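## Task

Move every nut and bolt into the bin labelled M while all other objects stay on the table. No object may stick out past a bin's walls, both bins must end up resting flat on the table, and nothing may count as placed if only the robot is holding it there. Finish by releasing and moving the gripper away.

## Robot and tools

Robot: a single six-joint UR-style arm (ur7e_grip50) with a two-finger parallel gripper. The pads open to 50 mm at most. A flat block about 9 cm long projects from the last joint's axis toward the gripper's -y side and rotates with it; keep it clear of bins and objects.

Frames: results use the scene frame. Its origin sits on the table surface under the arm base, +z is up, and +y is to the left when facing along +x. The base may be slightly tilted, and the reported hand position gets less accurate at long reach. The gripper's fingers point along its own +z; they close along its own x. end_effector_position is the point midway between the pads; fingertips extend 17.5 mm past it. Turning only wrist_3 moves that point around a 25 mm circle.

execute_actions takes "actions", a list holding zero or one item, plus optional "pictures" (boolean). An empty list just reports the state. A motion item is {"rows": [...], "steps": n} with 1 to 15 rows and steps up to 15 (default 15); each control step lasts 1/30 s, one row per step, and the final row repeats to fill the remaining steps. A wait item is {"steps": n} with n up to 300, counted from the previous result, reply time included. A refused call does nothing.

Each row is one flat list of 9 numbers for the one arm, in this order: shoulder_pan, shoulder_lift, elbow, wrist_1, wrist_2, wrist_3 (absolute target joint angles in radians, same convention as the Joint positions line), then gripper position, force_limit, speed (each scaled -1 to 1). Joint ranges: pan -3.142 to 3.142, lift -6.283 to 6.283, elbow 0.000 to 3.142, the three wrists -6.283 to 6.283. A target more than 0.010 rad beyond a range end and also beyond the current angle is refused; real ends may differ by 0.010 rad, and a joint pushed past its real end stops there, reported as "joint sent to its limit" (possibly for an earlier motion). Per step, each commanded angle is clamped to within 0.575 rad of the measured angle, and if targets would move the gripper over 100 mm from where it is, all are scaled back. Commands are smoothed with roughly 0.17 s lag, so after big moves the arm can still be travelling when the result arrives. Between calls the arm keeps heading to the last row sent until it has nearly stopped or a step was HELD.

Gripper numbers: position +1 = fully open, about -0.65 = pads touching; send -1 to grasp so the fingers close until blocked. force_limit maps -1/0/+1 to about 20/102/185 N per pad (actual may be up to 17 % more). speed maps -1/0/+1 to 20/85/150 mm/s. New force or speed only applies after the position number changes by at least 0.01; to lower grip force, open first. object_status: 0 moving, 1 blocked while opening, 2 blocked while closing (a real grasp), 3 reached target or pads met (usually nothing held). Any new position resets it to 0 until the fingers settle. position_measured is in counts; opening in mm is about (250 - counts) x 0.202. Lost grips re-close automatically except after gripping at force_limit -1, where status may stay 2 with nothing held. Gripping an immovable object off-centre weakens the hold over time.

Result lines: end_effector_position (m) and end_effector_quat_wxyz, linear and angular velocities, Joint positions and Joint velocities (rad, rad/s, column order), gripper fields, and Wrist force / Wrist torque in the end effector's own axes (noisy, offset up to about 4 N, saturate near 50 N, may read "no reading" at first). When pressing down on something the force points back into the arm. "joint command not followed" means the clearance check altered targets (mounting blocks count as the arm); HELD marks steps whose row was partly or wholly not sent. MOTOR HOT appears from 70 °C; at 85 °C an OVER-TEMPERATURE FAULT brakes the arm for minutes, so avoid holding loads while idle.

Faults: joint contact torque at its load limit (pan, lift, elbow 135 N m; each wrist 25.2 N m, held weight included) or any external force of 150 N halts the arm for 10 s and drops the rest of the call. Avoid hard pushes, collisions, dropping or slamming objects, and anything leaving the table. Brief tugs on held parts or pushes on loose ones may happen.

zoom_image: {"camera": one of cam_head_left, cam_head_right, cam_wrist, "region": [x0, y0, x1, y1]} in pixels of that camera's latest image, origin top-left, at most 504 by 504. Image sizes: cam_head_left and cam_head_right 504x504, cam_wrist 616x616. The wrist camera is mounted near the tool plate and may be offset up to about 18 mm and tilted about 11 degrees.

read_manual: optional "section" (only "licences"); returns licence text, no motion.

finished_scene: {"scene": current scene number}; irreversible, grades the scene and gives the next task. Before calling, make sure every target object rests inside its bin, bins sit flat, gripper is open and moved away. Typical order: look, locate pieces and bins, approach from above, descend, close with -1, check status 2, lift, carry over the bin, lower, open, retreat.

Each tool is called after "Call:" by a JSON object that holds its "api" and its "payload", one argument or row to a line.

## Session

Call:
{"api": "execute_actions", "payload": {
  "actions": []
}}

Scene clock: 0.00 s of 4800.00 s.
end_effector_position=(+0.6207, +0.3987, +0.3192) position_measured=3 object_status=3 end_effector_quat_wxyz=(-0.034, +0.832, -0.428, +0.351) end_effector_velocity=(+0.000, +0.000, -0.000) end_effector_angular_velocity=(-0.001, +0.000, +0.001)
Joint positions: [ 0.589 -1.195  1.654 -2.546 -2.244  2.983]
Joint velocities: [ 0.     0.001 -0.     0.    -0.    -0.001]
Wrist force (N, on the end effector, along its own x y z axes, offset not removed): no reading
Wrist torque (N m, same axes, about the end effector's origin, offset not removed): no reading

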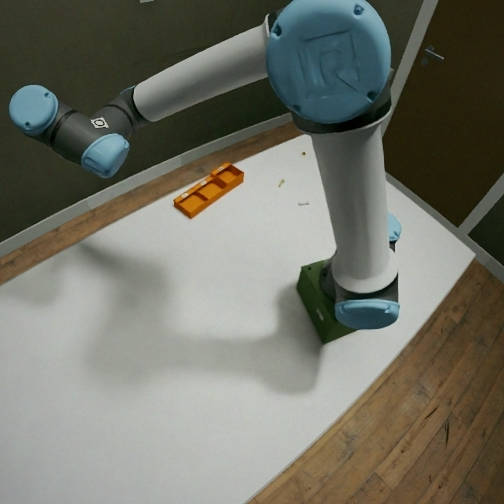

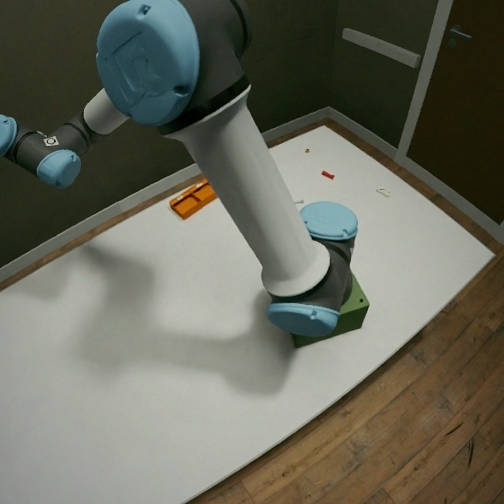

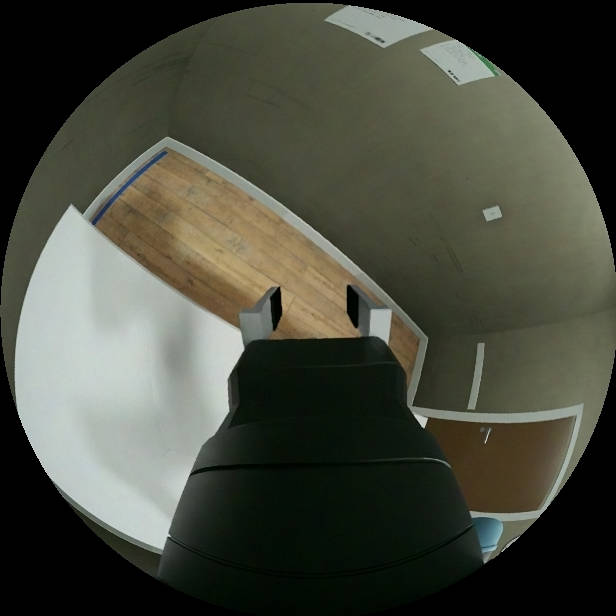

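Call:
{"api": "execute_actions", "payload": {
  "actions": [
    {"rows":[[-0.9,-1.95,2.0,-1.71,-1.52,3.14,1,-0.5,0]],"steps":15}
  ],
  "pictures": false
}}

Call:
{"api": "execute_actions", "payload": {
  "actions": [
    {"steps":60}
  ]
}}

Call:
{"api": "zoom_image", "payload": {
  "camera": "cam_wrist",
  "region": [150, 130, 450, 330]
}}

Scene clock: 6.60 s of 4800.00 s.
end_effector_position=(+0.5367, +0.1208, +0.3329) position_measured=3 object_status=3 end_effector_quat_wxyz=(+0.001, +0.744, -0.659, +0.109) end_effector_velocity=(-0.257, -0.581, +0.032) end_effector_angular_velocity=(+0.639, +0.591, -1.467)
Joint positions: [ 0.041 -1.681  1.895 -2.03  -1.772  3.094]
Joint velocities: [-1.469 -0.88   0.355  1.023  0.816  0.153]
Wrist force (N, on the end effector, along its own x y z axes, offset not removed): [-2.4 0.8 2.8]
Wrist torque (N m, same axes, about the end effector's origin, offset not removed): [0.12 0.32 0.01]
Steps of this call (steps 1 to 90: nothing new was sent; then 3.10 s passed at rest; steps 91 to 105: all 15 steps of this action). Readings (joint positions | what the end effector reports):
91: [0.589 -1.195 1.655 -2.545 -2.244 2.983] | position_measured=3 object_status=3
92: [0.578 -1.206 1.665 -2.535 -2.233 2.991] | position_measured=3 object_status=3
94: [0.508 -1.276 1.712 -2.465 -2.163 3.013] | position_measured=3 object_status=3
98: [0.351 -1.433 1.792 -2.308 -2.006 3.049] | position_measured=3 object_status=3
105: the state above

Scene clock: 8.60 s of 4800.00 s.
end_effector_position=(+0.3890, -0.1973, +0.3421) position_measured=3 object_status=3 end_effector_quat_wxyz=(-0.000, -0.356, +0.934, +0.000) end_effector_velocity=(-0.000, +0.000, +0.000) end_effector_angular_velocity=(+0.000, -0.000, -0.000)
Joint positions: [-0.9  -1.95  2.   -1.71 -1.52  3.14]
Joint velocities: [ 0.    -0.    -0.     0.001  0.     0.   ]
Wrist force (N, on the end effector, along its own x y z axes, offset not removed): [-3.2 -0.3 3.4]
Wrist torque (N m, same axes, about the end effector's origin, offset not removed): [-0.06 0.46 -0.10]
Steps of this call (steps 1 to 45: the robot went on to your last target; steps 46 to 60: nothing new was sent). Readings (joint positions | what the end effector reports):
1: [-0.010 -1.709 1.906 -1.996 -1.745 3.099] | position_measured=3 object_status=3
2: [-0.062 -1.736 1.917 -1.965 -1.721 3.104] | position_measured=3 object_status=3
4: [-0.168 -1.782 1.936 -1.910 -1.677 3.112] | position_measured=3 object_status=3
8: [-0.389 -1.850 1.962 -1.829 -1.614 3.123] | position_measured=3 object_status=3
60: the state above
The arm was judged still, so your last target was given up. Only a new action makes it travel on or press farther. Fingers that are still opening or closing keep moving.

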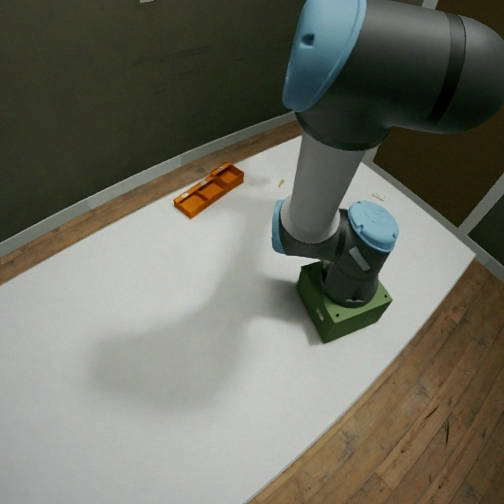

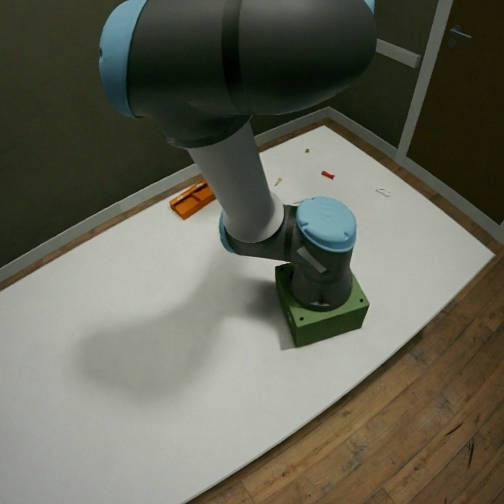

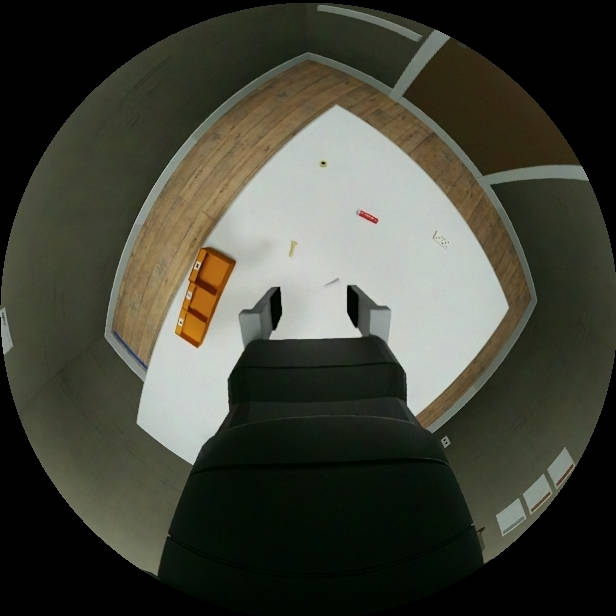

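Region (150, 130, 450, 330) of cam_wrist's 616x616 image, scaled by 1.680, with more detail than that image has.

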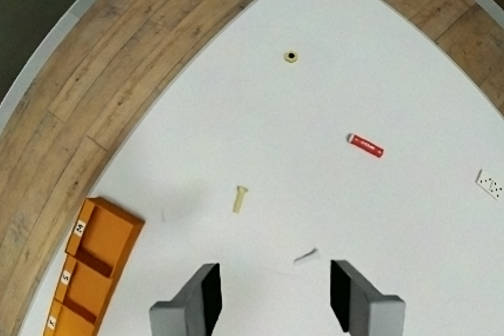

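Call:
{"api": "execute_actions", "payload": {
  "actions": [
    {"rows":[[-0.752,-1.397,2.2995,-2.5695,-1.535,3.499,1,-0.5,0]],"steps":15}
  ],
  "pictures": false
}}

Call:
{"api": "execute_actions", "payload": {
  "actions": [
    {"steps":25}
  ]
}}

Call:
{"api": "zoom_image", "payload": {
  "camera": "cam_wrist",
  "region": [200, 100, 500, 400]
}}

Scene clock: 24.00 s of 4800.00 s.
end_effector_position=(+0.4361, -0.1937, +0.0818) position_measured=3 object_status=3 end_effector_quat_wxyz=(-0.009, -0.261, +0.965, +0.012) end_effector_velocity=(+0.080, -0.031, -0.139) end_effector_angular_velocity=(-0.277, -0.316, -0.139)
Joint positions: [-0.759 -1.43   2.285 -2.491 -1.534  3.48 ]
Joint velocities: [ 0.091  0.433  0.197 -1.055 -0.009  0.246]
Wrist force (N, on the end effector, along its own x y z axes, offset not removed): [-1.9 -3.9 4.0]
Wrist torque (N m, same axes, about the end effector's origin, offset not removed): [-0.44 0.23 -0.01]
Steps of this call (steps 1 to 90: nothing new was sent; then 11.90 s passed at rest; steps 91 to 105: all 15 steps of this action). Readings (joint positions | what the end effector reports):
91: [-0.899 -1.949 2.001 -1.710 -1.520 3.141] | position_measured=3 object_status=3
92: [-0.891 -1.939 2.011 -1.721 -1.521 3.151] | position_measured=3 object_status=3
94: [-0.868 -1.866 2.057 -1.796 -1.523 3.206] | position_measured=3 object_status=3
98: [-0.824 -1.699 2.147 -1.998 -1.528 3.313] | position_measured=3 object_status=3
105: the state above

Scene clock: 24.83 s of 4800.00 s.
end_effector_position=(+0.4418, -0.1956, +0.0716) position_measured=3 object_status=3 end_effector_quat_wxyz=(-0.000, -0.256, +0.967, -0.001) end_effector_velocity=(-0.000, +0.000, -0.001) end_effector_angular_velocity=(+0.001, -0.000, -0.000)
Joint positions: [-0.752 -1.397  2.299 -2.569 -1.535  3.499]
Joint velocities: [-0.     0.001  0.001 -0.001  0.001 -0.   ]
Wrist force (N, on the end effector, along its own x y z axes, offset not removed): [-2.2 -0.8 2.8]
Wrist torque (N m, same axes, about the end effector's origin, offset not removed): [0.00 0.31 0.00]
Steps of this call (steps 1 to 25: the robot went on to your last target). Readings (joint positions | what the end effector reports):
1: [-0.756 -1.418 2.290 -2.519 -1.535 3.487] | position_measured=3 object_status=3
2: [-0.755 -1.410 2.293 -2.537 -1.535 3.491] | position_measured=3 object_status=3
4: [-0.753 -1.403 2.297 -2.557 -1.535 3.496] | position_measured=3 object_status=3
8: [-0.752 -1.398 2.299 -2.567 -1.535 3.498] | position_measured=3 object_status=3
25: the state above

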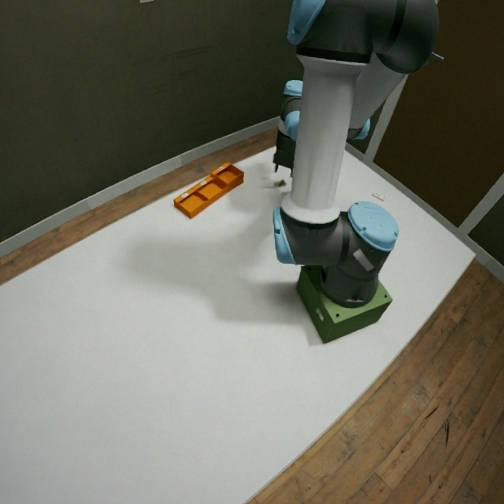

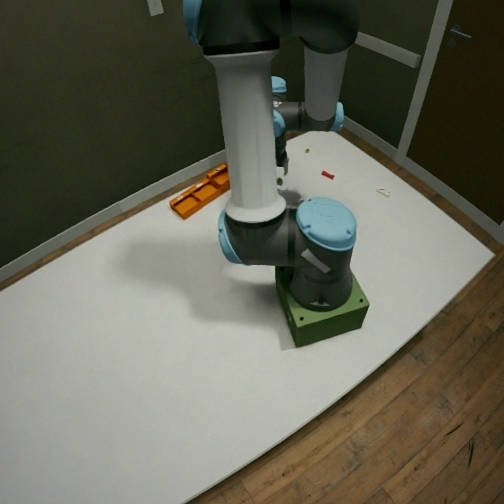

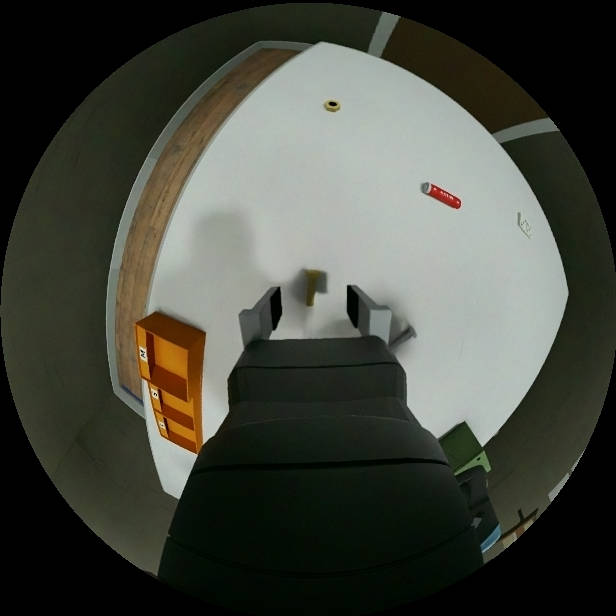

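Region (200, 100, 500, 400) of cam_wrist's 616x616 image, scaled by 1.680, with more detail than that image has.

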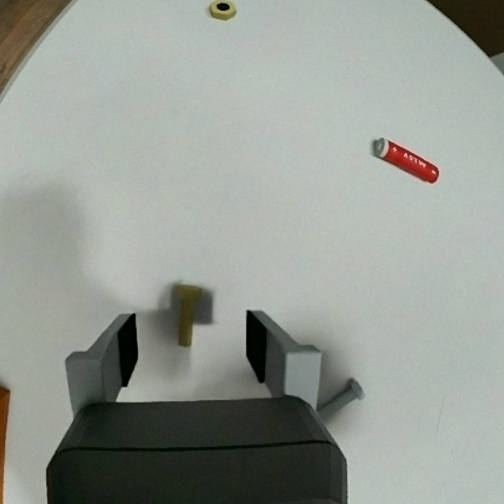

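Call:
{"api": "execute_actions", "payload": {
  "actions": [
    {"rows":[[-0.751,-1.37,2.306,-2.603,-1.535,3.52,0.2,-0.5,0],[-0.751,-1.35,2.311,-2.628,-1.535,3.53,0.2,-0.5,0],[-0.75,-1.33,2.315,-2.652,-1.535,3.54,0.2,-0.5,0],[-0.75,-1.31,2.318,-2.675,-1.535,3.55,0.2,-0.5,0],[-0.749,-1.295,2.32,-2.692,-1.535,3.55,0.2,-0.5,0],[-0.749,-1.28,2.322,-2.709,-1.535,3.55,0.2,-0.5,0],[-0.748,-1.27,2.324,-2.721,-1.535,3.55,0.2,-0.5,0],[-0.748,-1.26,2.325,-2.732,-1.535,3.55,0.2,-0.5,0],[-0.7475,-1.25,2.326,-2.743,-1.535,3.55,0.2,-0.5,0]],"steps":15}
  ],
  "pictures": false
}}

Call:
{"api": "execute_actions", "payload": {
  "actions": [
    {"steps":10}
  ]
}}

Call:
{"api": "execute_actions", "payload": {
  "actions": [
    {"rows":[[-0.7475,-1.25,2.326,-2.743,-1.535,3.55,-1,-0.6,-0.5]],"steps":15}
  ],
  "pictures": false
}}

Call:
{"api": "execute_actions", "payload": {
  "actions": [
    {"steps":10}
  ],
  "pictures": false
}}

Call:
{"api": "execute_actions", "payload": {
  "actions": [
    {"rows":[[-0.752,-1.45,2.28,-2.497,-1.535,3.5,-1,-0.6,-0.5]],"steps":15}
  ]
}}

Scene clock: 33.73 s of 4800.00 s.
end_effector_position=(+0.4393, -0.1949, +0.0200) position_measured=123 object_status=0 end_effector_quat_wxyz=(-0.000, -0.233, +0.972, -0.000) end_effector_velocity=(-0.001, +0.001, -0.015) end_effector_angular_velocity=(+0.000, -0.000, -0.002)
Joint positions: [-0.748 -1.253  2.326 -2.74  -1.535  3.55 ]
Joint velocities: [ 0.001  0.043  0.005 -0.048  0.     0.004]
Wrist force (N, on the end effector, along its own x y z axes, offset not removed): [-2.8 -1.8 3.9]
Wrist torque (N m, same axes, about the end effector's origin, offset not removed): [-0.19 0.38 0.02]
Steps of this call (steps 1 to 15: the robot went on to your last target; steps 16 to 90: nothing new was sent; then 5.40 s passed at rest; steps 91 to 105: all 15 steps of this action). Readings (joint positions | what the end effector reports):
91: [-0.752 -1.396 2.300 -2.570 -1.535 3.500] | position_measured=11 object_status=0
92: [-0.752 -1.391 2.301 -2.577 -1.535 3.504] | position_measured=25 object_status=0
94: [-0.751 -1.367 2.307 -2.606 -1.535 3.520] | position_measured=53 object_status=0
98: [-0.749 -1.303 2.319 -2.682 -1.535 3.544] | position_measured=109 object_status=0
105: the state above

Scene clock: 34.07 s of 4800.00 s.
end_effector_position=(+0.4393, -0.1949, +0.0189) position_measured=123 object_status=3 end_effector_quat_wxyz=(-0.000, -0.233, +0.972, -0.000) end_effector_velocity=(+0.000, -0.000, -0.000) end_effector_angular_velocity=(-0.001, -0.000, +0.001)
Joint positions: [-0.748 -1.25   2.326 -2.743 -1.535  3.55 ]
Joint velocities: [-0.     0.001 -0.001 -0.001 -0.    -0.001]
Wrist force (N, on the end effector, along its own x y z axes, offset not removed): [-1.7 -1.0 0.1]
Wrist torque (N m, same axes, about the end effector's origin, offset not removed): [-0.12 0.15 -0.12]
Steps of this call (steps 1 to 10: the robot went on to your last target). Readings (joint positions | what the end effector reports):
1: [-0.748 -1.252 2.326 -2.741 -1.535 3.550] | position_measured=123 object_status=3
2: [-0.748 -1.251 2.326 -2.742 -1.535 3.550] | position_measured=123 object_status=3
4: [-0.748 -1.251 2.326 -2.742 -1.535 3.550] | position_measured=123 object_status=3
8: [-0.748 -1.250 2.326 -2.743 -1.535 3.550] | position_measured=123 object_status=3
10: the state above

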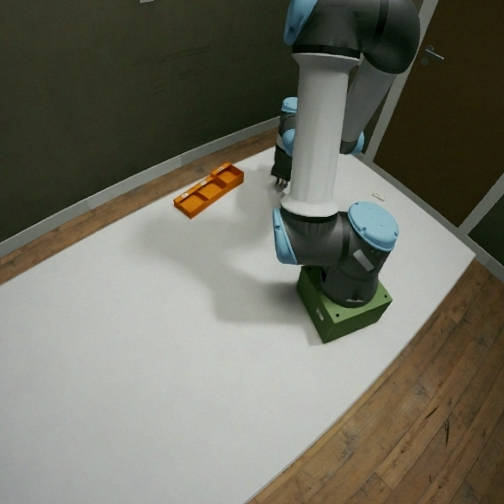

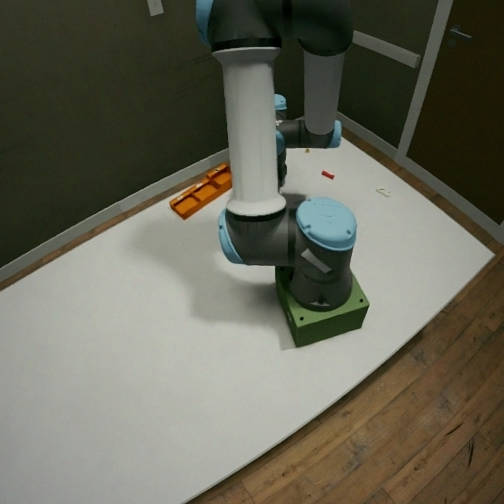

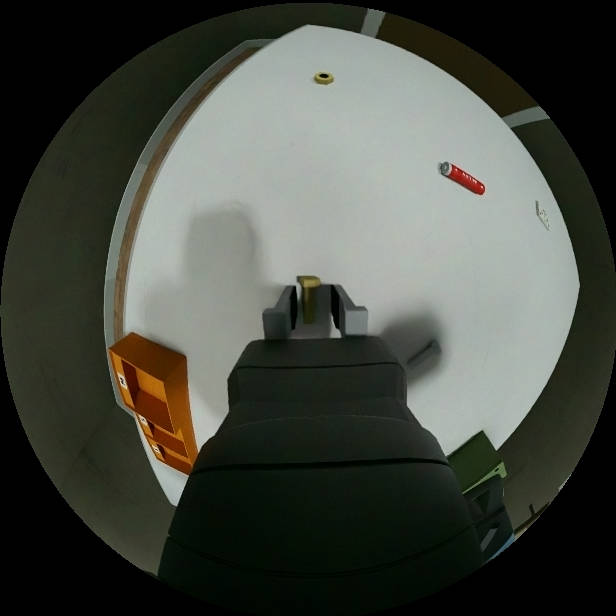

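Scene clock: 34.57 s of 4800.00 s.
end_effector_position=(+0.4393, -0.1948, +0.0189) position_measured=222 object_status=0 end_effector_quat_wxyz=(-0.000, -0.233, +0.972, -0.000) end_effector_velocity=(+0.000, -0.001, +0.000) end_effector_angular_velocity=(-0.001, -0.001, +0.001)
Joint positions: [-0.747 -1.25   2.326 -2.743 -1.535  3.55 ]
Joint velocities: [-0.    -0.    -0.001 -0.001 -0.    -0.001]
Wrist force (N, on the end effector, along its own x y z axes, offset not removed): [-0.7 -0.8 1.9]
Wrist torque (N m, same axes, about the end effector's origin, offset not removed): [-0.11 0.12 -0.12]
Steps of this call (steps 1 to 15: all 15 steps of this action). Readings (joint positions | what the end effector reports):
1: [-0.748 -1.250 2.326 -2.743 -1.535 3.550] | position_measured=127 object_status=0
2: [-0.748 -1.250 2.326 -2.743 -1.535 3.550] | position_measured=136 object_status=0
4: [-0.747 -1.250 2.326 -2.743 -1.535 3.550] | position_measured=153 object_status=0
8: [-0.747 -1.250 2.326 -2.743 -1.535 3.550] | position_measured=188 object_status=0
15: the state above

Scene clock: 34.90 s of 4800.00 s.
end_effector_position=(+0.4393, -0.1948, +0.0189) position_measured=222 object_status=2 end_effector_quat_wxyz=(-0.000, -0.233, +0.972, -0.000) end_effector_velocity=(+0.000, -0.000, -0.000) end_effector_angular_velocity=(-0.001, -0.001, -0.001)
Joint positions: [-0.747 -1.25   2.326 -2.743 -1.535  3.55 ]
Joint velocities: [-0.     0.001 -0.    -0.001 -0.     0.001]
Wrist force (N, on the end effector, along its own x y z axes, offset not removed): [-0.4 -2.5 2.3]
Wrist torque (N m, same axes, about the end effector's origin, offset not removed): [-0.32 -0.08 -0.04]
Steps of this call (steps 1 to 10: the robot went on to your last target). Readings (joint positions | what the end effector reports):
1: [-0.747 -1.250 2.326 -2.743 -1.535 3.550] | position_measured=222 object_status=0
2: [-0.747 -1.250 2.326 -2.743 -1.535 3.550] | position_measured=222 object_status=0
4: [-0.747 -1.250 2.326 -2.743 -1.535 3.550] | position_measured=222 object_status=2
8: [-0.747 -1.250 2.326 -2.743 -1.535 3.550] | position_measured=222 object_status=2
10: the state above

Scene clock: 35.40 s of 4800.00 s.
end_effector_position=(+0.4434, -0.1959, +0.0929) position_measured=222 object_status=2 end_effector_quat_wxyz=(-0.000, -0.255, +0.967, -0.001) end_effector_velocity=(-0.000, +0.001, +0.004) end_effector_angular_velocity=(+0.002, +0.001, +0.002)
Joint positions: [-0.752 -1.449  2.28  -2.498 -1.535  3.5  ]
Joint velocities: [-0.    -0.011 -0.003  0.016  0.    -0.002]
Wrist force (N, on the end effector, along its own x y z axes, offset not removed): [-1.6 -1.0 1.6]
Wrist torque (N m, same axes, about the end effector's origin, offset not removed): [-0.16 0.18 -0.14]
Steps of this call (steps 1 to 15: all 15 steps of this action). Readings (joint positions | what the end effector reports):
1: [-0.748 -1.251 2.326 -2.743 -1.535 3.550] | position_measured=222 object_status=2
2: [-0.748 -1.261 2.318 -2.732 -1.535 3.541] | position_measured=222 object_status=2
4: [-0.750 -1.337 2.298 -2.649 -1.535 3.519] | position_measured=222 object_status=2
8: [-0.752 -1.431 2.283 -2.524 -1.535 3.503] | position_measured=222 object_status=2
15: the state above

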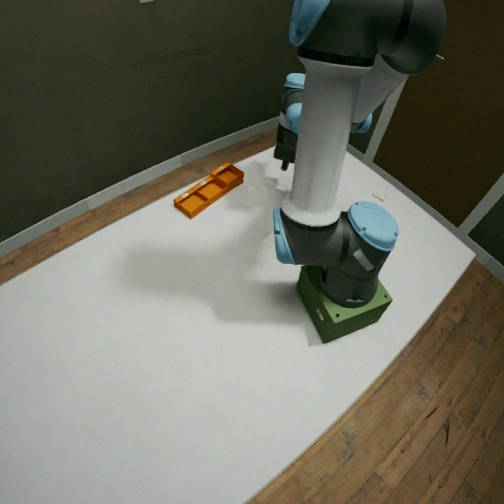

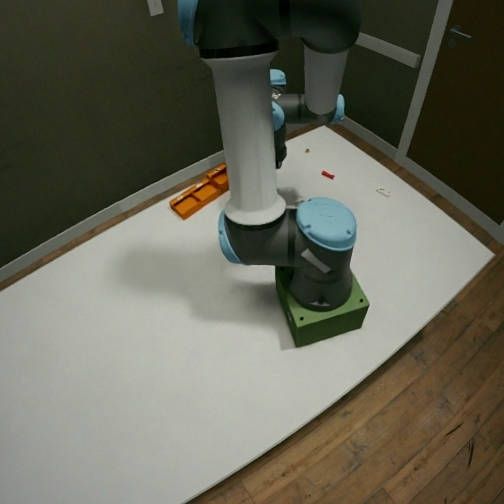

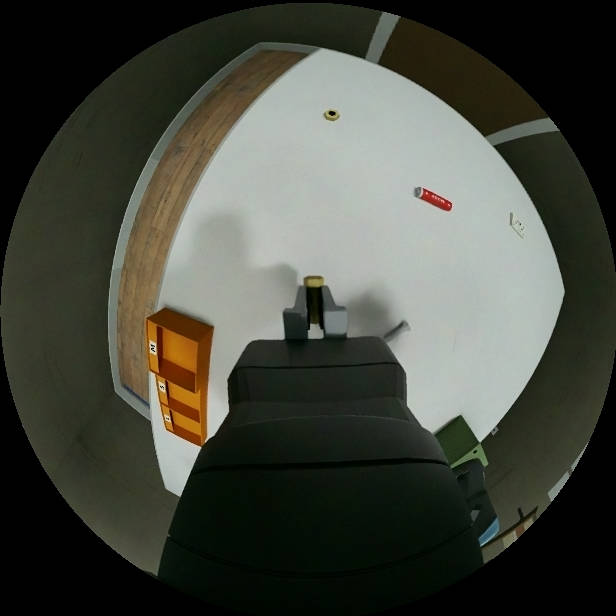

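Call:
{"api": "execute_actions", "payload": {
  "actions": [
    {"rows":[[-0.418,-1.358,2.083,-2.399,-1.569,2.623,-1,-0.6,-0.5]],"steps":15}
  ],
  "pictures": false
}}

Call:
{"api": "execute_actions", "payload": {
  "actions": [
    {"steps":20}
  ]
}}

Scene clock: 44.23 s of 4800.00 s.
end_effector_position=(+0.5516, -0.0564, +0.1110) position_measured=222 object_status=2 end_effector_quat_wxyz=(+0.001, +0.748, -0.664, +0.000) end_effector_velocity=(+0.011, +0.036, +0.002) end_effector_angular_velocity=(+0.002, -0.001, +0.488)
Joint positions: [-0.422 -1.359  2.085 -2.4   -1.569  2.656]
Joint velocities: [ 0.055  0.015 -0.028  0.012 -0.004 -0.434]
Wrist force (N, on the end effector, along its own x y z axes, offset not removed): [-3.5 0.8 0.8]
Wrist torque (N m, same axes, about the end effector's origin, offset not removed): [0.16 0.51 0.09]
Steps of this call (steps 1 to 15: the robot went on to your last target; steps 16 to 90: nothing new was sent; then 5.33 s passed at rest; steps 91 to 105: all 15 steps of this action). Readings (joint positions | what the end effector reports):
91: [-0.751 -1.449 2.279 -2.497 -1.535 3.499] | position_measured=222 object_status=2
92: [-0.741 -1.441 2.269 -2.488 -1.540 3.489] | position_measured=222 object_status=2
94: [-0.664 -1.415 2.216 -2.461 -1.549 3.401] | position_measured=222 object_status=2
98: [-0.505 -1.377 2.128 -2.419 -1.562 3.082] | position_measured=222 object_status=2
105: the state above

Scene clock: 44.90 s of 4800.00 s.
end_effector_position=(+0.5524, -0.0537, +0.1113) position_measured=222 object_status=2 end_effector_quat_wxyz=(+0.001, +0.760, -0.650, +0.001) end_effector_velocity=(+0.000, -0.000, +0.001) end_effector_angular_velocity=(-0.001, -0.001, -0.000)
Joint positions: [-0.418 -1.358  2.083 -2.399 -1.569  2.623]
Joint velocities: [ 0.    -0.001 -0.    -0.    -0.     0.   ]
Wrist force (N, on the end effector, along its own x y z axes, offset not removed): [-1.2 0.9 4.0]
Wrist torque (N m, same axes, about the end effector's origin, offset not removed): [0.36 0.13 0.04]
Steps of this call (steps 1 to 20: the robot went on to your last target). Readings (joint positions | what the end effector reports):
1: [-0.421 -1.359 2.084 -2.400 -1.569 2.644] | position_measured=222 object_status=2
2: [-0.420 -1.358 2.084 -2.399 -1.569 2.637] | position_measured=222 object_status=2
4: [-0.419 -1.358 2.083 -2.399 -1.569 2.629] | position_measured=222 object_status=2
8: [-0.418 -1.358 2.083 -2.399 -1.569 2.624] | position_measured=222 object_status=2
20: the state above

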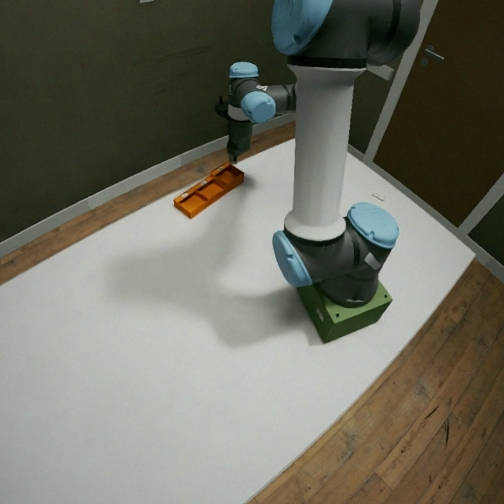

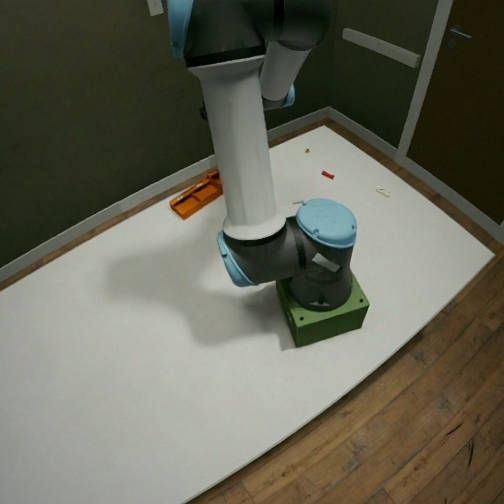

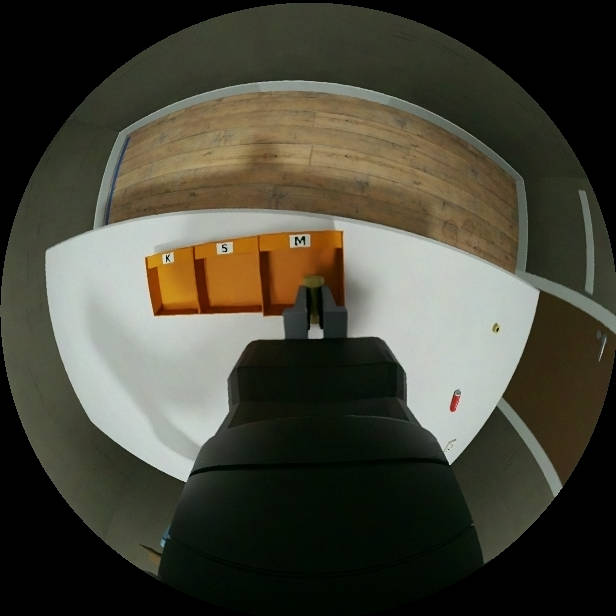

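Call:
{"api": "execute_actions", "payload": {
  "actions": [
    {"rows":[[-0.425,-1.33,2.092,-2.436,-1.569,2.6,-1,-0.6,-0.5],[-0.43,-1.31,2.098,-2.462,-1.569,2.58,-1,-0.6,-0.5],[-0.432,-1.29,2.104,-2.488,-1.569,2.57,-1,-0.6,-0.5],[-0.432,-1.27,2.109,-2.513,-1.569,2.57,-1,-0.6,-0.5],[-0.432,-1.25,2.113,-2.537,-1.569,2.57,-1,-0.6,-0.5],[-0.432,-1.23,2.117,-2.561,-1.569,2.57,-1,-0.6,-0.5],[-0.432,-1.21,2.12,-2.584,-1.569,2.57,-1,-0.6,-0.5],[-0.432,-1.195,2.123,-2.602,-1.569,2.57,-1,-0.6,-0.5],[-0.432,-1.185,2.124,-2.613,-1.569,2.57,-1,-0.6,-0.5],[-0.432,-1.1746,2.1255,-2.625,-1.569,2.57,-1,-0.6,-0.5]],"steps":15}
  ],
  "pictures": false
}}

Call:
{"api": "execute_actions", "payload": {
  "actions": [
    {"steps":10}
  ]
}}

Call:
{"api": "execute_actions", "payload": {
  "actions": [
    {"rows":[[-0.432,-1.1746,2.1255,-2.625,-1.569,2.57,-0.15,-0.6,-0.5]],"steps":10}
  ],
  "pictures": false
}}

Call:
{"api": "execute_actions", "payload": {
  "actions": [
    {"rows":[[-0.432,-1.27,2.109,-2.513,-1.569,2.57,-0.15,-0.6,-0.5],[-0.432,-1.27,2.109,-2.513,-1.569,2.57,-0.15,-0.6,-0.5],[-0.432,-1.27,2.109,-2.513,-1.569,2.57,-0.15,-0.6,-0.5],[-0.432,-1.358,2.083,-2.399,-1.569,2.57,-0.15,-0.6,-0.5]],"steps":15}
  ]
}}

Scene clock: 62.23 s of 4800.00 s.
end_effector_position=(+0.5514, -0.0605, +0.0306) position_measured=222 object_status=2 end_effector_quat_wxyz=(+0.002, +0.772, -0.635, +0.001) end_effector_velocity=(+0.000, -0.000, -0.031) end_effector_angular_velocity=(-0.002, -0.004, +0.003)
Joint positions: [-0.432 -1.18   2.125 -2.618 -1.569  2.57 ]
Joint velocities: [-0.001  0.073  0.011 -0.088  0.    -0.003]
Wrist force (N, on the end effector, along its own x y z axes, offset not removed): [-2.0 1.1 3.6]
Wrist torque (N m, same axes, about the end effector's origin, offset not removed): [0.24 0.28 -0.05]
Steps of this call (steps 1 to 15: the robot went on to your last target; steps 16 to 90: nothing new was sent; then 13.83 s passed at rest; steps 91 to 105: all 15 steps of this action). Readings (joint positions | what the end effector reports):
91: [-0.418 -1.357 2.083 -2.399 -1.569 2.622] | position_measured=222 object_status=2
92: [-0.420 -1.352 2.085 -2.406 -1.569 2.617] | position_measured=222 object_status=2
94: [-0.425 -1.327 2.093 -2.438 -1.569 2.597] | position_measured=222 object_status=2
98: [-0.431 -1.256 2.111 -2.527 -1.569 2.575] | position_measured=222 object_status=2
105: the state above

Scene clock: 62.57 s of 4800.00 s.
end_effector_position=(+0.5513, -0.0605, +0.0283) position_measured=222 object_status=2 end_effector_quat_wxyz=(+0.002, +0.772, -0.635, +0.001) end_effector_velocity=(-0.000, -0.000, -0.001) end_effector_angular_velocity=(+0.000, +0.001, +0.001)
Joint positions: [-0.432 -1.175  2.125 -2.625 -1.569  2.57 ]
Joint velocities: [-0.     0.002 -0.    -0.001 -0.    -0.001]
Wrist force (N, on the end effector, along its own x y z axes, offset not removed): [-0.7 -0.7 2.4]
Wrist torque (N m, same axes, about the end effector's origin, offset not removed): [0.00 0.14 -0.06]
Steps of this call (steps 1 to 10: the robot went on to your last target). Readings (joint positions | what the end effector reports):
1: [-0.432 -1.178 2.125 -2.621 -1.569 2.570] | position_measured=222 object_status=2
2: [-0.432 -1.177 2.125 -2.622 -1.569 2.570] | position_measured=222 object_status=2
4: [-0.432 -1.176 2.125 -2.624 -1.569 2.570] | position_measured=222 object_status=2
8: [-0.432 -1.175 2.125 -2.625 -1.569 2.570] | position_measured=222 object_status=2
10: the state above

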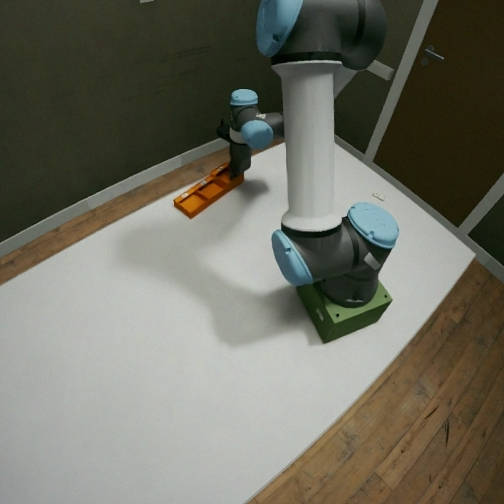

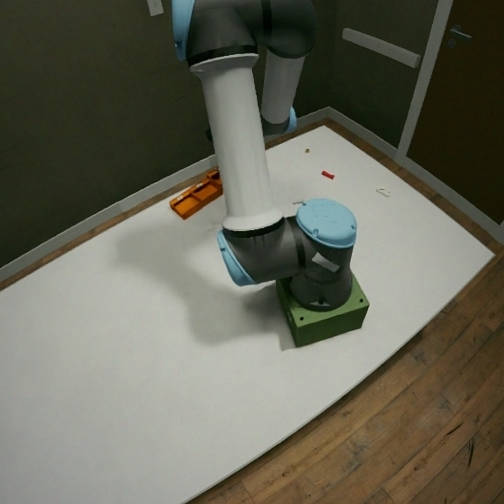

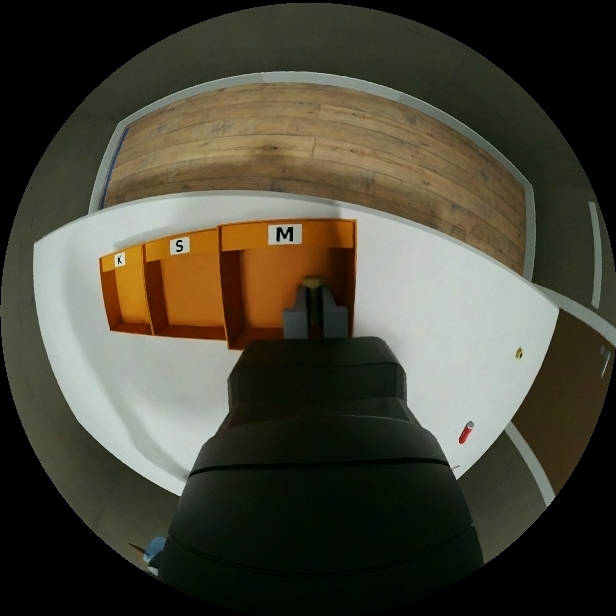

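Scene clock: 62.90 s of 4800.00 s.
end_effector_position=(+0.5513, -0.0605, +0.0282) position_measured=175 object_status=0 end_effector_quat_wxyz=(+0.002, +0.772, -0.635, +0.001) end_effector_velocity=(+0.000, -0.000, +0.000) end_effector_angular_velocity=(-0.000, -0.001, +0.000)
Joint positions: [-0.432 -1.175  2.125 -2.625 -1.569  2.57 ]
Joint velocities: [-0.    -0.001 -0.     0.    -0.    -0.   ]
Wrist force (N, on the end effector, along its own x y z axes, offset not removed): [-0.9 0.8 2.3]
Wrist torque (N m, same axes, about the end effector's origin, offset not removed): [0.16 0.08 -0.01]
Steps of this call (steps 1 to 10: all 10 steps of this action). Readings (joint positions | what the end effector reports):
1: [-0.432 -1.175 2.125 -2.625 -1.569 2.570] | position_measured=218 object_status=0
2: [-0.432 -1.175 2.125 -2.625 -1.569 2.570] | position_measured=209 object_status=0
4: [-0.432 -1.175 2.125 -2.625 -1.569 2.570] | position_measured=192 object_status=0
8: [-0.432 -1.175 2.125 -2.625 -1.569 2.570] | position_measured=175 object_status=0
10: the state above

Scene clock: 63.40 s of 4800.00 s.
end_effector_position=(+0.5514, -0.0601, +0.1105) position_measured=175 object_status=3 end_effector_quat_wxyz=(+0.002, +0.772, -0.635, +0.001) end_effector_velocity=(-0.001, +0.000, +0.008) end_effector_angular_velocity=(-0.000, +0.002, +0.000)
Joint positions: [-0.432 -1.357  2.083 -2.401 -1.569  2.57 ]
Joint velocities: [-0.    -0.017 -0.004  0.023 -0.001 -0.001]
Wrist force (N, on the end effector, along its own x y z axes, offset not removed): [-0.5 -0.9 3.7]
Wrist torque (N m, same axes, about the end effector's origin, offset not removed): [-0.09 0.10 -0.11]
Steps of this call (steps 1 to 15: all 15 steps of this action). Readings (joint positions | what the end effector reports):
1: [-0.432 -1.175 2.125 -2.625 -1.569 2.570] | position_measured=175 object_status=0
2: [-0.432 -1.185 2.122 -2.614 -1.569 2.570] | position_measured=175 object_status=0
4: [-0.432 -1.230 2.115 -2.563 -1.569 2.570] | position_measured=175 object_status=3
8: [-0.432 -1.328 2.090 -2.439 -1.569 2.570] | position_measured=175 object_status=3
15: the state above

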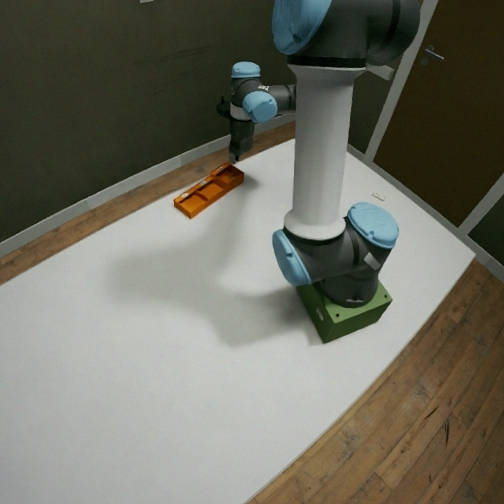

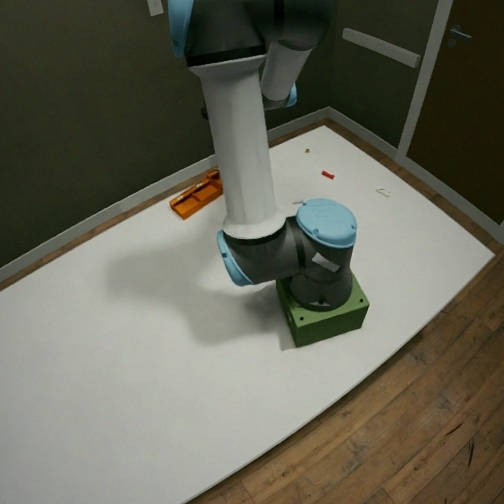

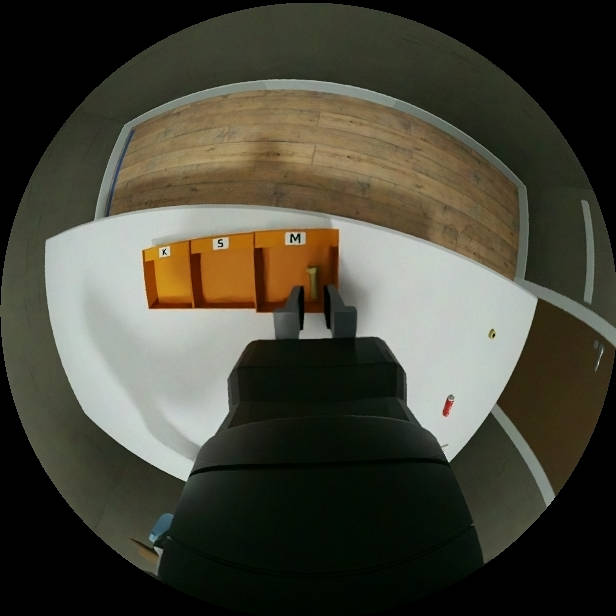

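Call:
{"api": "execute_actions", "payload": {
  "actions": [
    {"rows":[[-0.92,-1.6016,2.5228,-2.581,-1.52,4.23,1,-0.6,0]],"steps":15}
  ],
  "pictures": false
}}

Call:
{"api": "execute_actions", "payload": {
  "actions": [
    {"steps":35}
  ]
}}

Call:
{"api": "zoom_image", "payload": {
  "camera": "cam_wrist",
  "region": [230, 220, 400, 350]
}}

Scene clock: 73.17 s of 4800.00 s.
end_effector_position=(+0.3535, -0.1913, +0.0836) position_measured=3 object_status=0 end_effector_quat_wxyz=(-0.000, -0.183, +0.983, -0.001) end_effector_velocity=(-0.173, -0.044, -0.024) end_effector_angular_velocity=(+0.015, +0.009, -2.992)
Joint positions: [-0.9   -1.593  2.506 -2.575 -1.521  3.501]
Joint velocities: [-0.26  -0.109  0.224 -0.08   0.02   2.731]
Wrist force (N, on the end effector, along its own x y z axes, offset not removed): [1.3 0.1 2.7]
Wrist torque (N m, same axes, about the end effector's origin, offset not removed): [0.02 -0.02 -0.22]
Steps of this call (steps 1 to 15: the robot went on to your last target; steps 16 to 110: nothing new was sent; then 5.60 s passed at rest; steps 111 to 125: all 15 steps of this action). Readings (joint positions | what the end effector reports):
111: [-0.433 -1.359 2.083 -2.399 -1.569 2.570] | position_measured=168 object_status=0
112: [-0.443 -1.369 2.094 -2.409 -1.565 2.581] | position_measured=154 object_status=0
114: [-0.518 -1.414 2.164 -2.443 -1.556 2.663] | position_measured=126 object_status=0
118: [-0.686 -1.495 2.315 -2.503 -1.540 2.896] | position_measured=69 object_status=0
125: the state above

Scene clock: 74.33 s of 4800.00 s.
end_effector_position=(+0.3274, -0.1924, +0.0818) position_measured=3 object_status=3 end_effector_quat_wxyz=(-0.000, +0.189, +0.982, -0.001) end_effector_velocity=(-0.000, +0.001, -0.001) end_effector_angular_velocity=(+0.002, +0.002, +0.001)
Joint positions: [-0.92  -1.602  2.523 -2.581 -1.52   4.23 ]
Joint velocities: [ 0.     0.001  0.     0.001  0.    -0.001]
Wrist force (N, on the end effector, along its own x y z axes, offset not removed): [-2.5 1.0 2.1]
Wrist torque (N m, same axes, about the end effector's origin, offset not removed): [0.18 0.35 0.19]
Steps of this call (steps 1 to 30: the robot went on to your last target; steps 31 to 35: nothing new was sent). Readings (joint positions | what the end effector reports):
1: [-0.907 -1.596 2.512 -2.577 -1.521 3.594] | position_measured=3 object_status=0
2: [-0.912 -1.598 2.516 -2.579 -1.521 3.688] | position_measured=3 object_status=0
4: [-0.917 -1.600 2.520 -2.580 -1.520 3.876] | position_measured=3 object_status=0
8: [-0.919 -1.601 2.522 -2.581 -1.520 4.157] | position_measured=3 object_status=3
35: the state above
The arm was judged still, so your last target was given up. Only a new action makes it travel on or press farther. Fingers that are still opening or closing keep moving.

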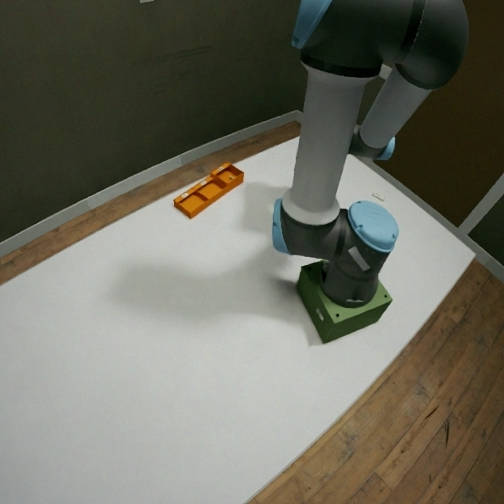

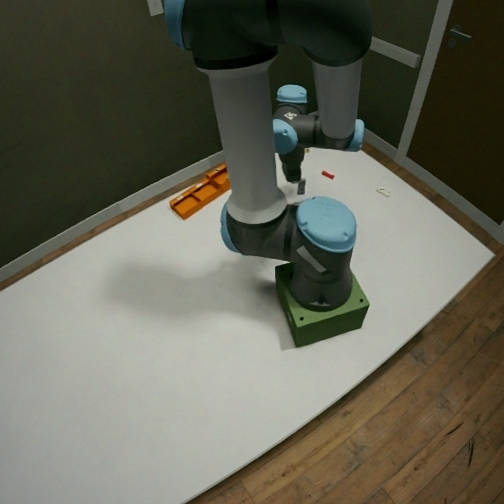

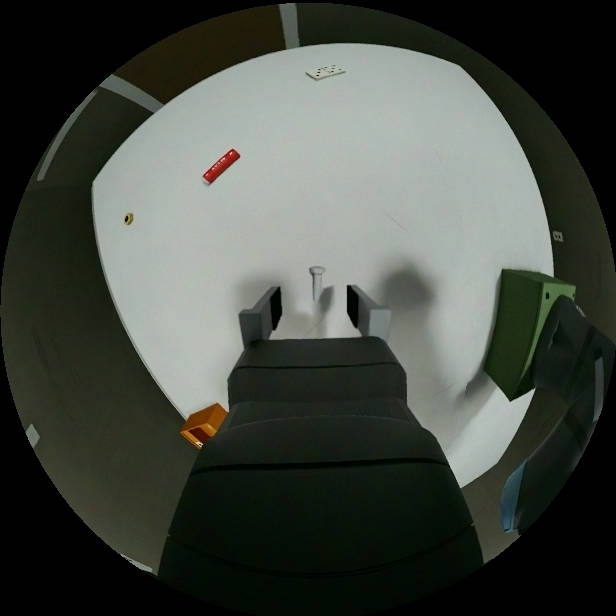

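Region (230, 220, 400, 350) of cam_wrist's 616x616 image, scaled by 2.965, with more detail than that image has; it fills the top 385 rows of this view, and the rest is white.

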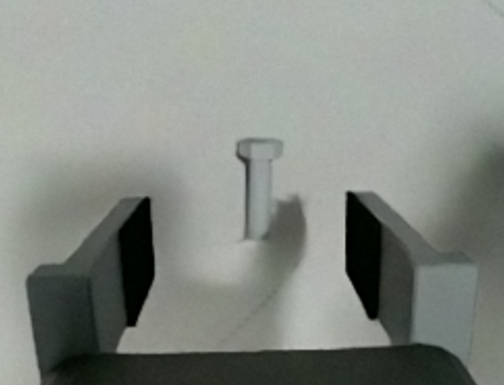

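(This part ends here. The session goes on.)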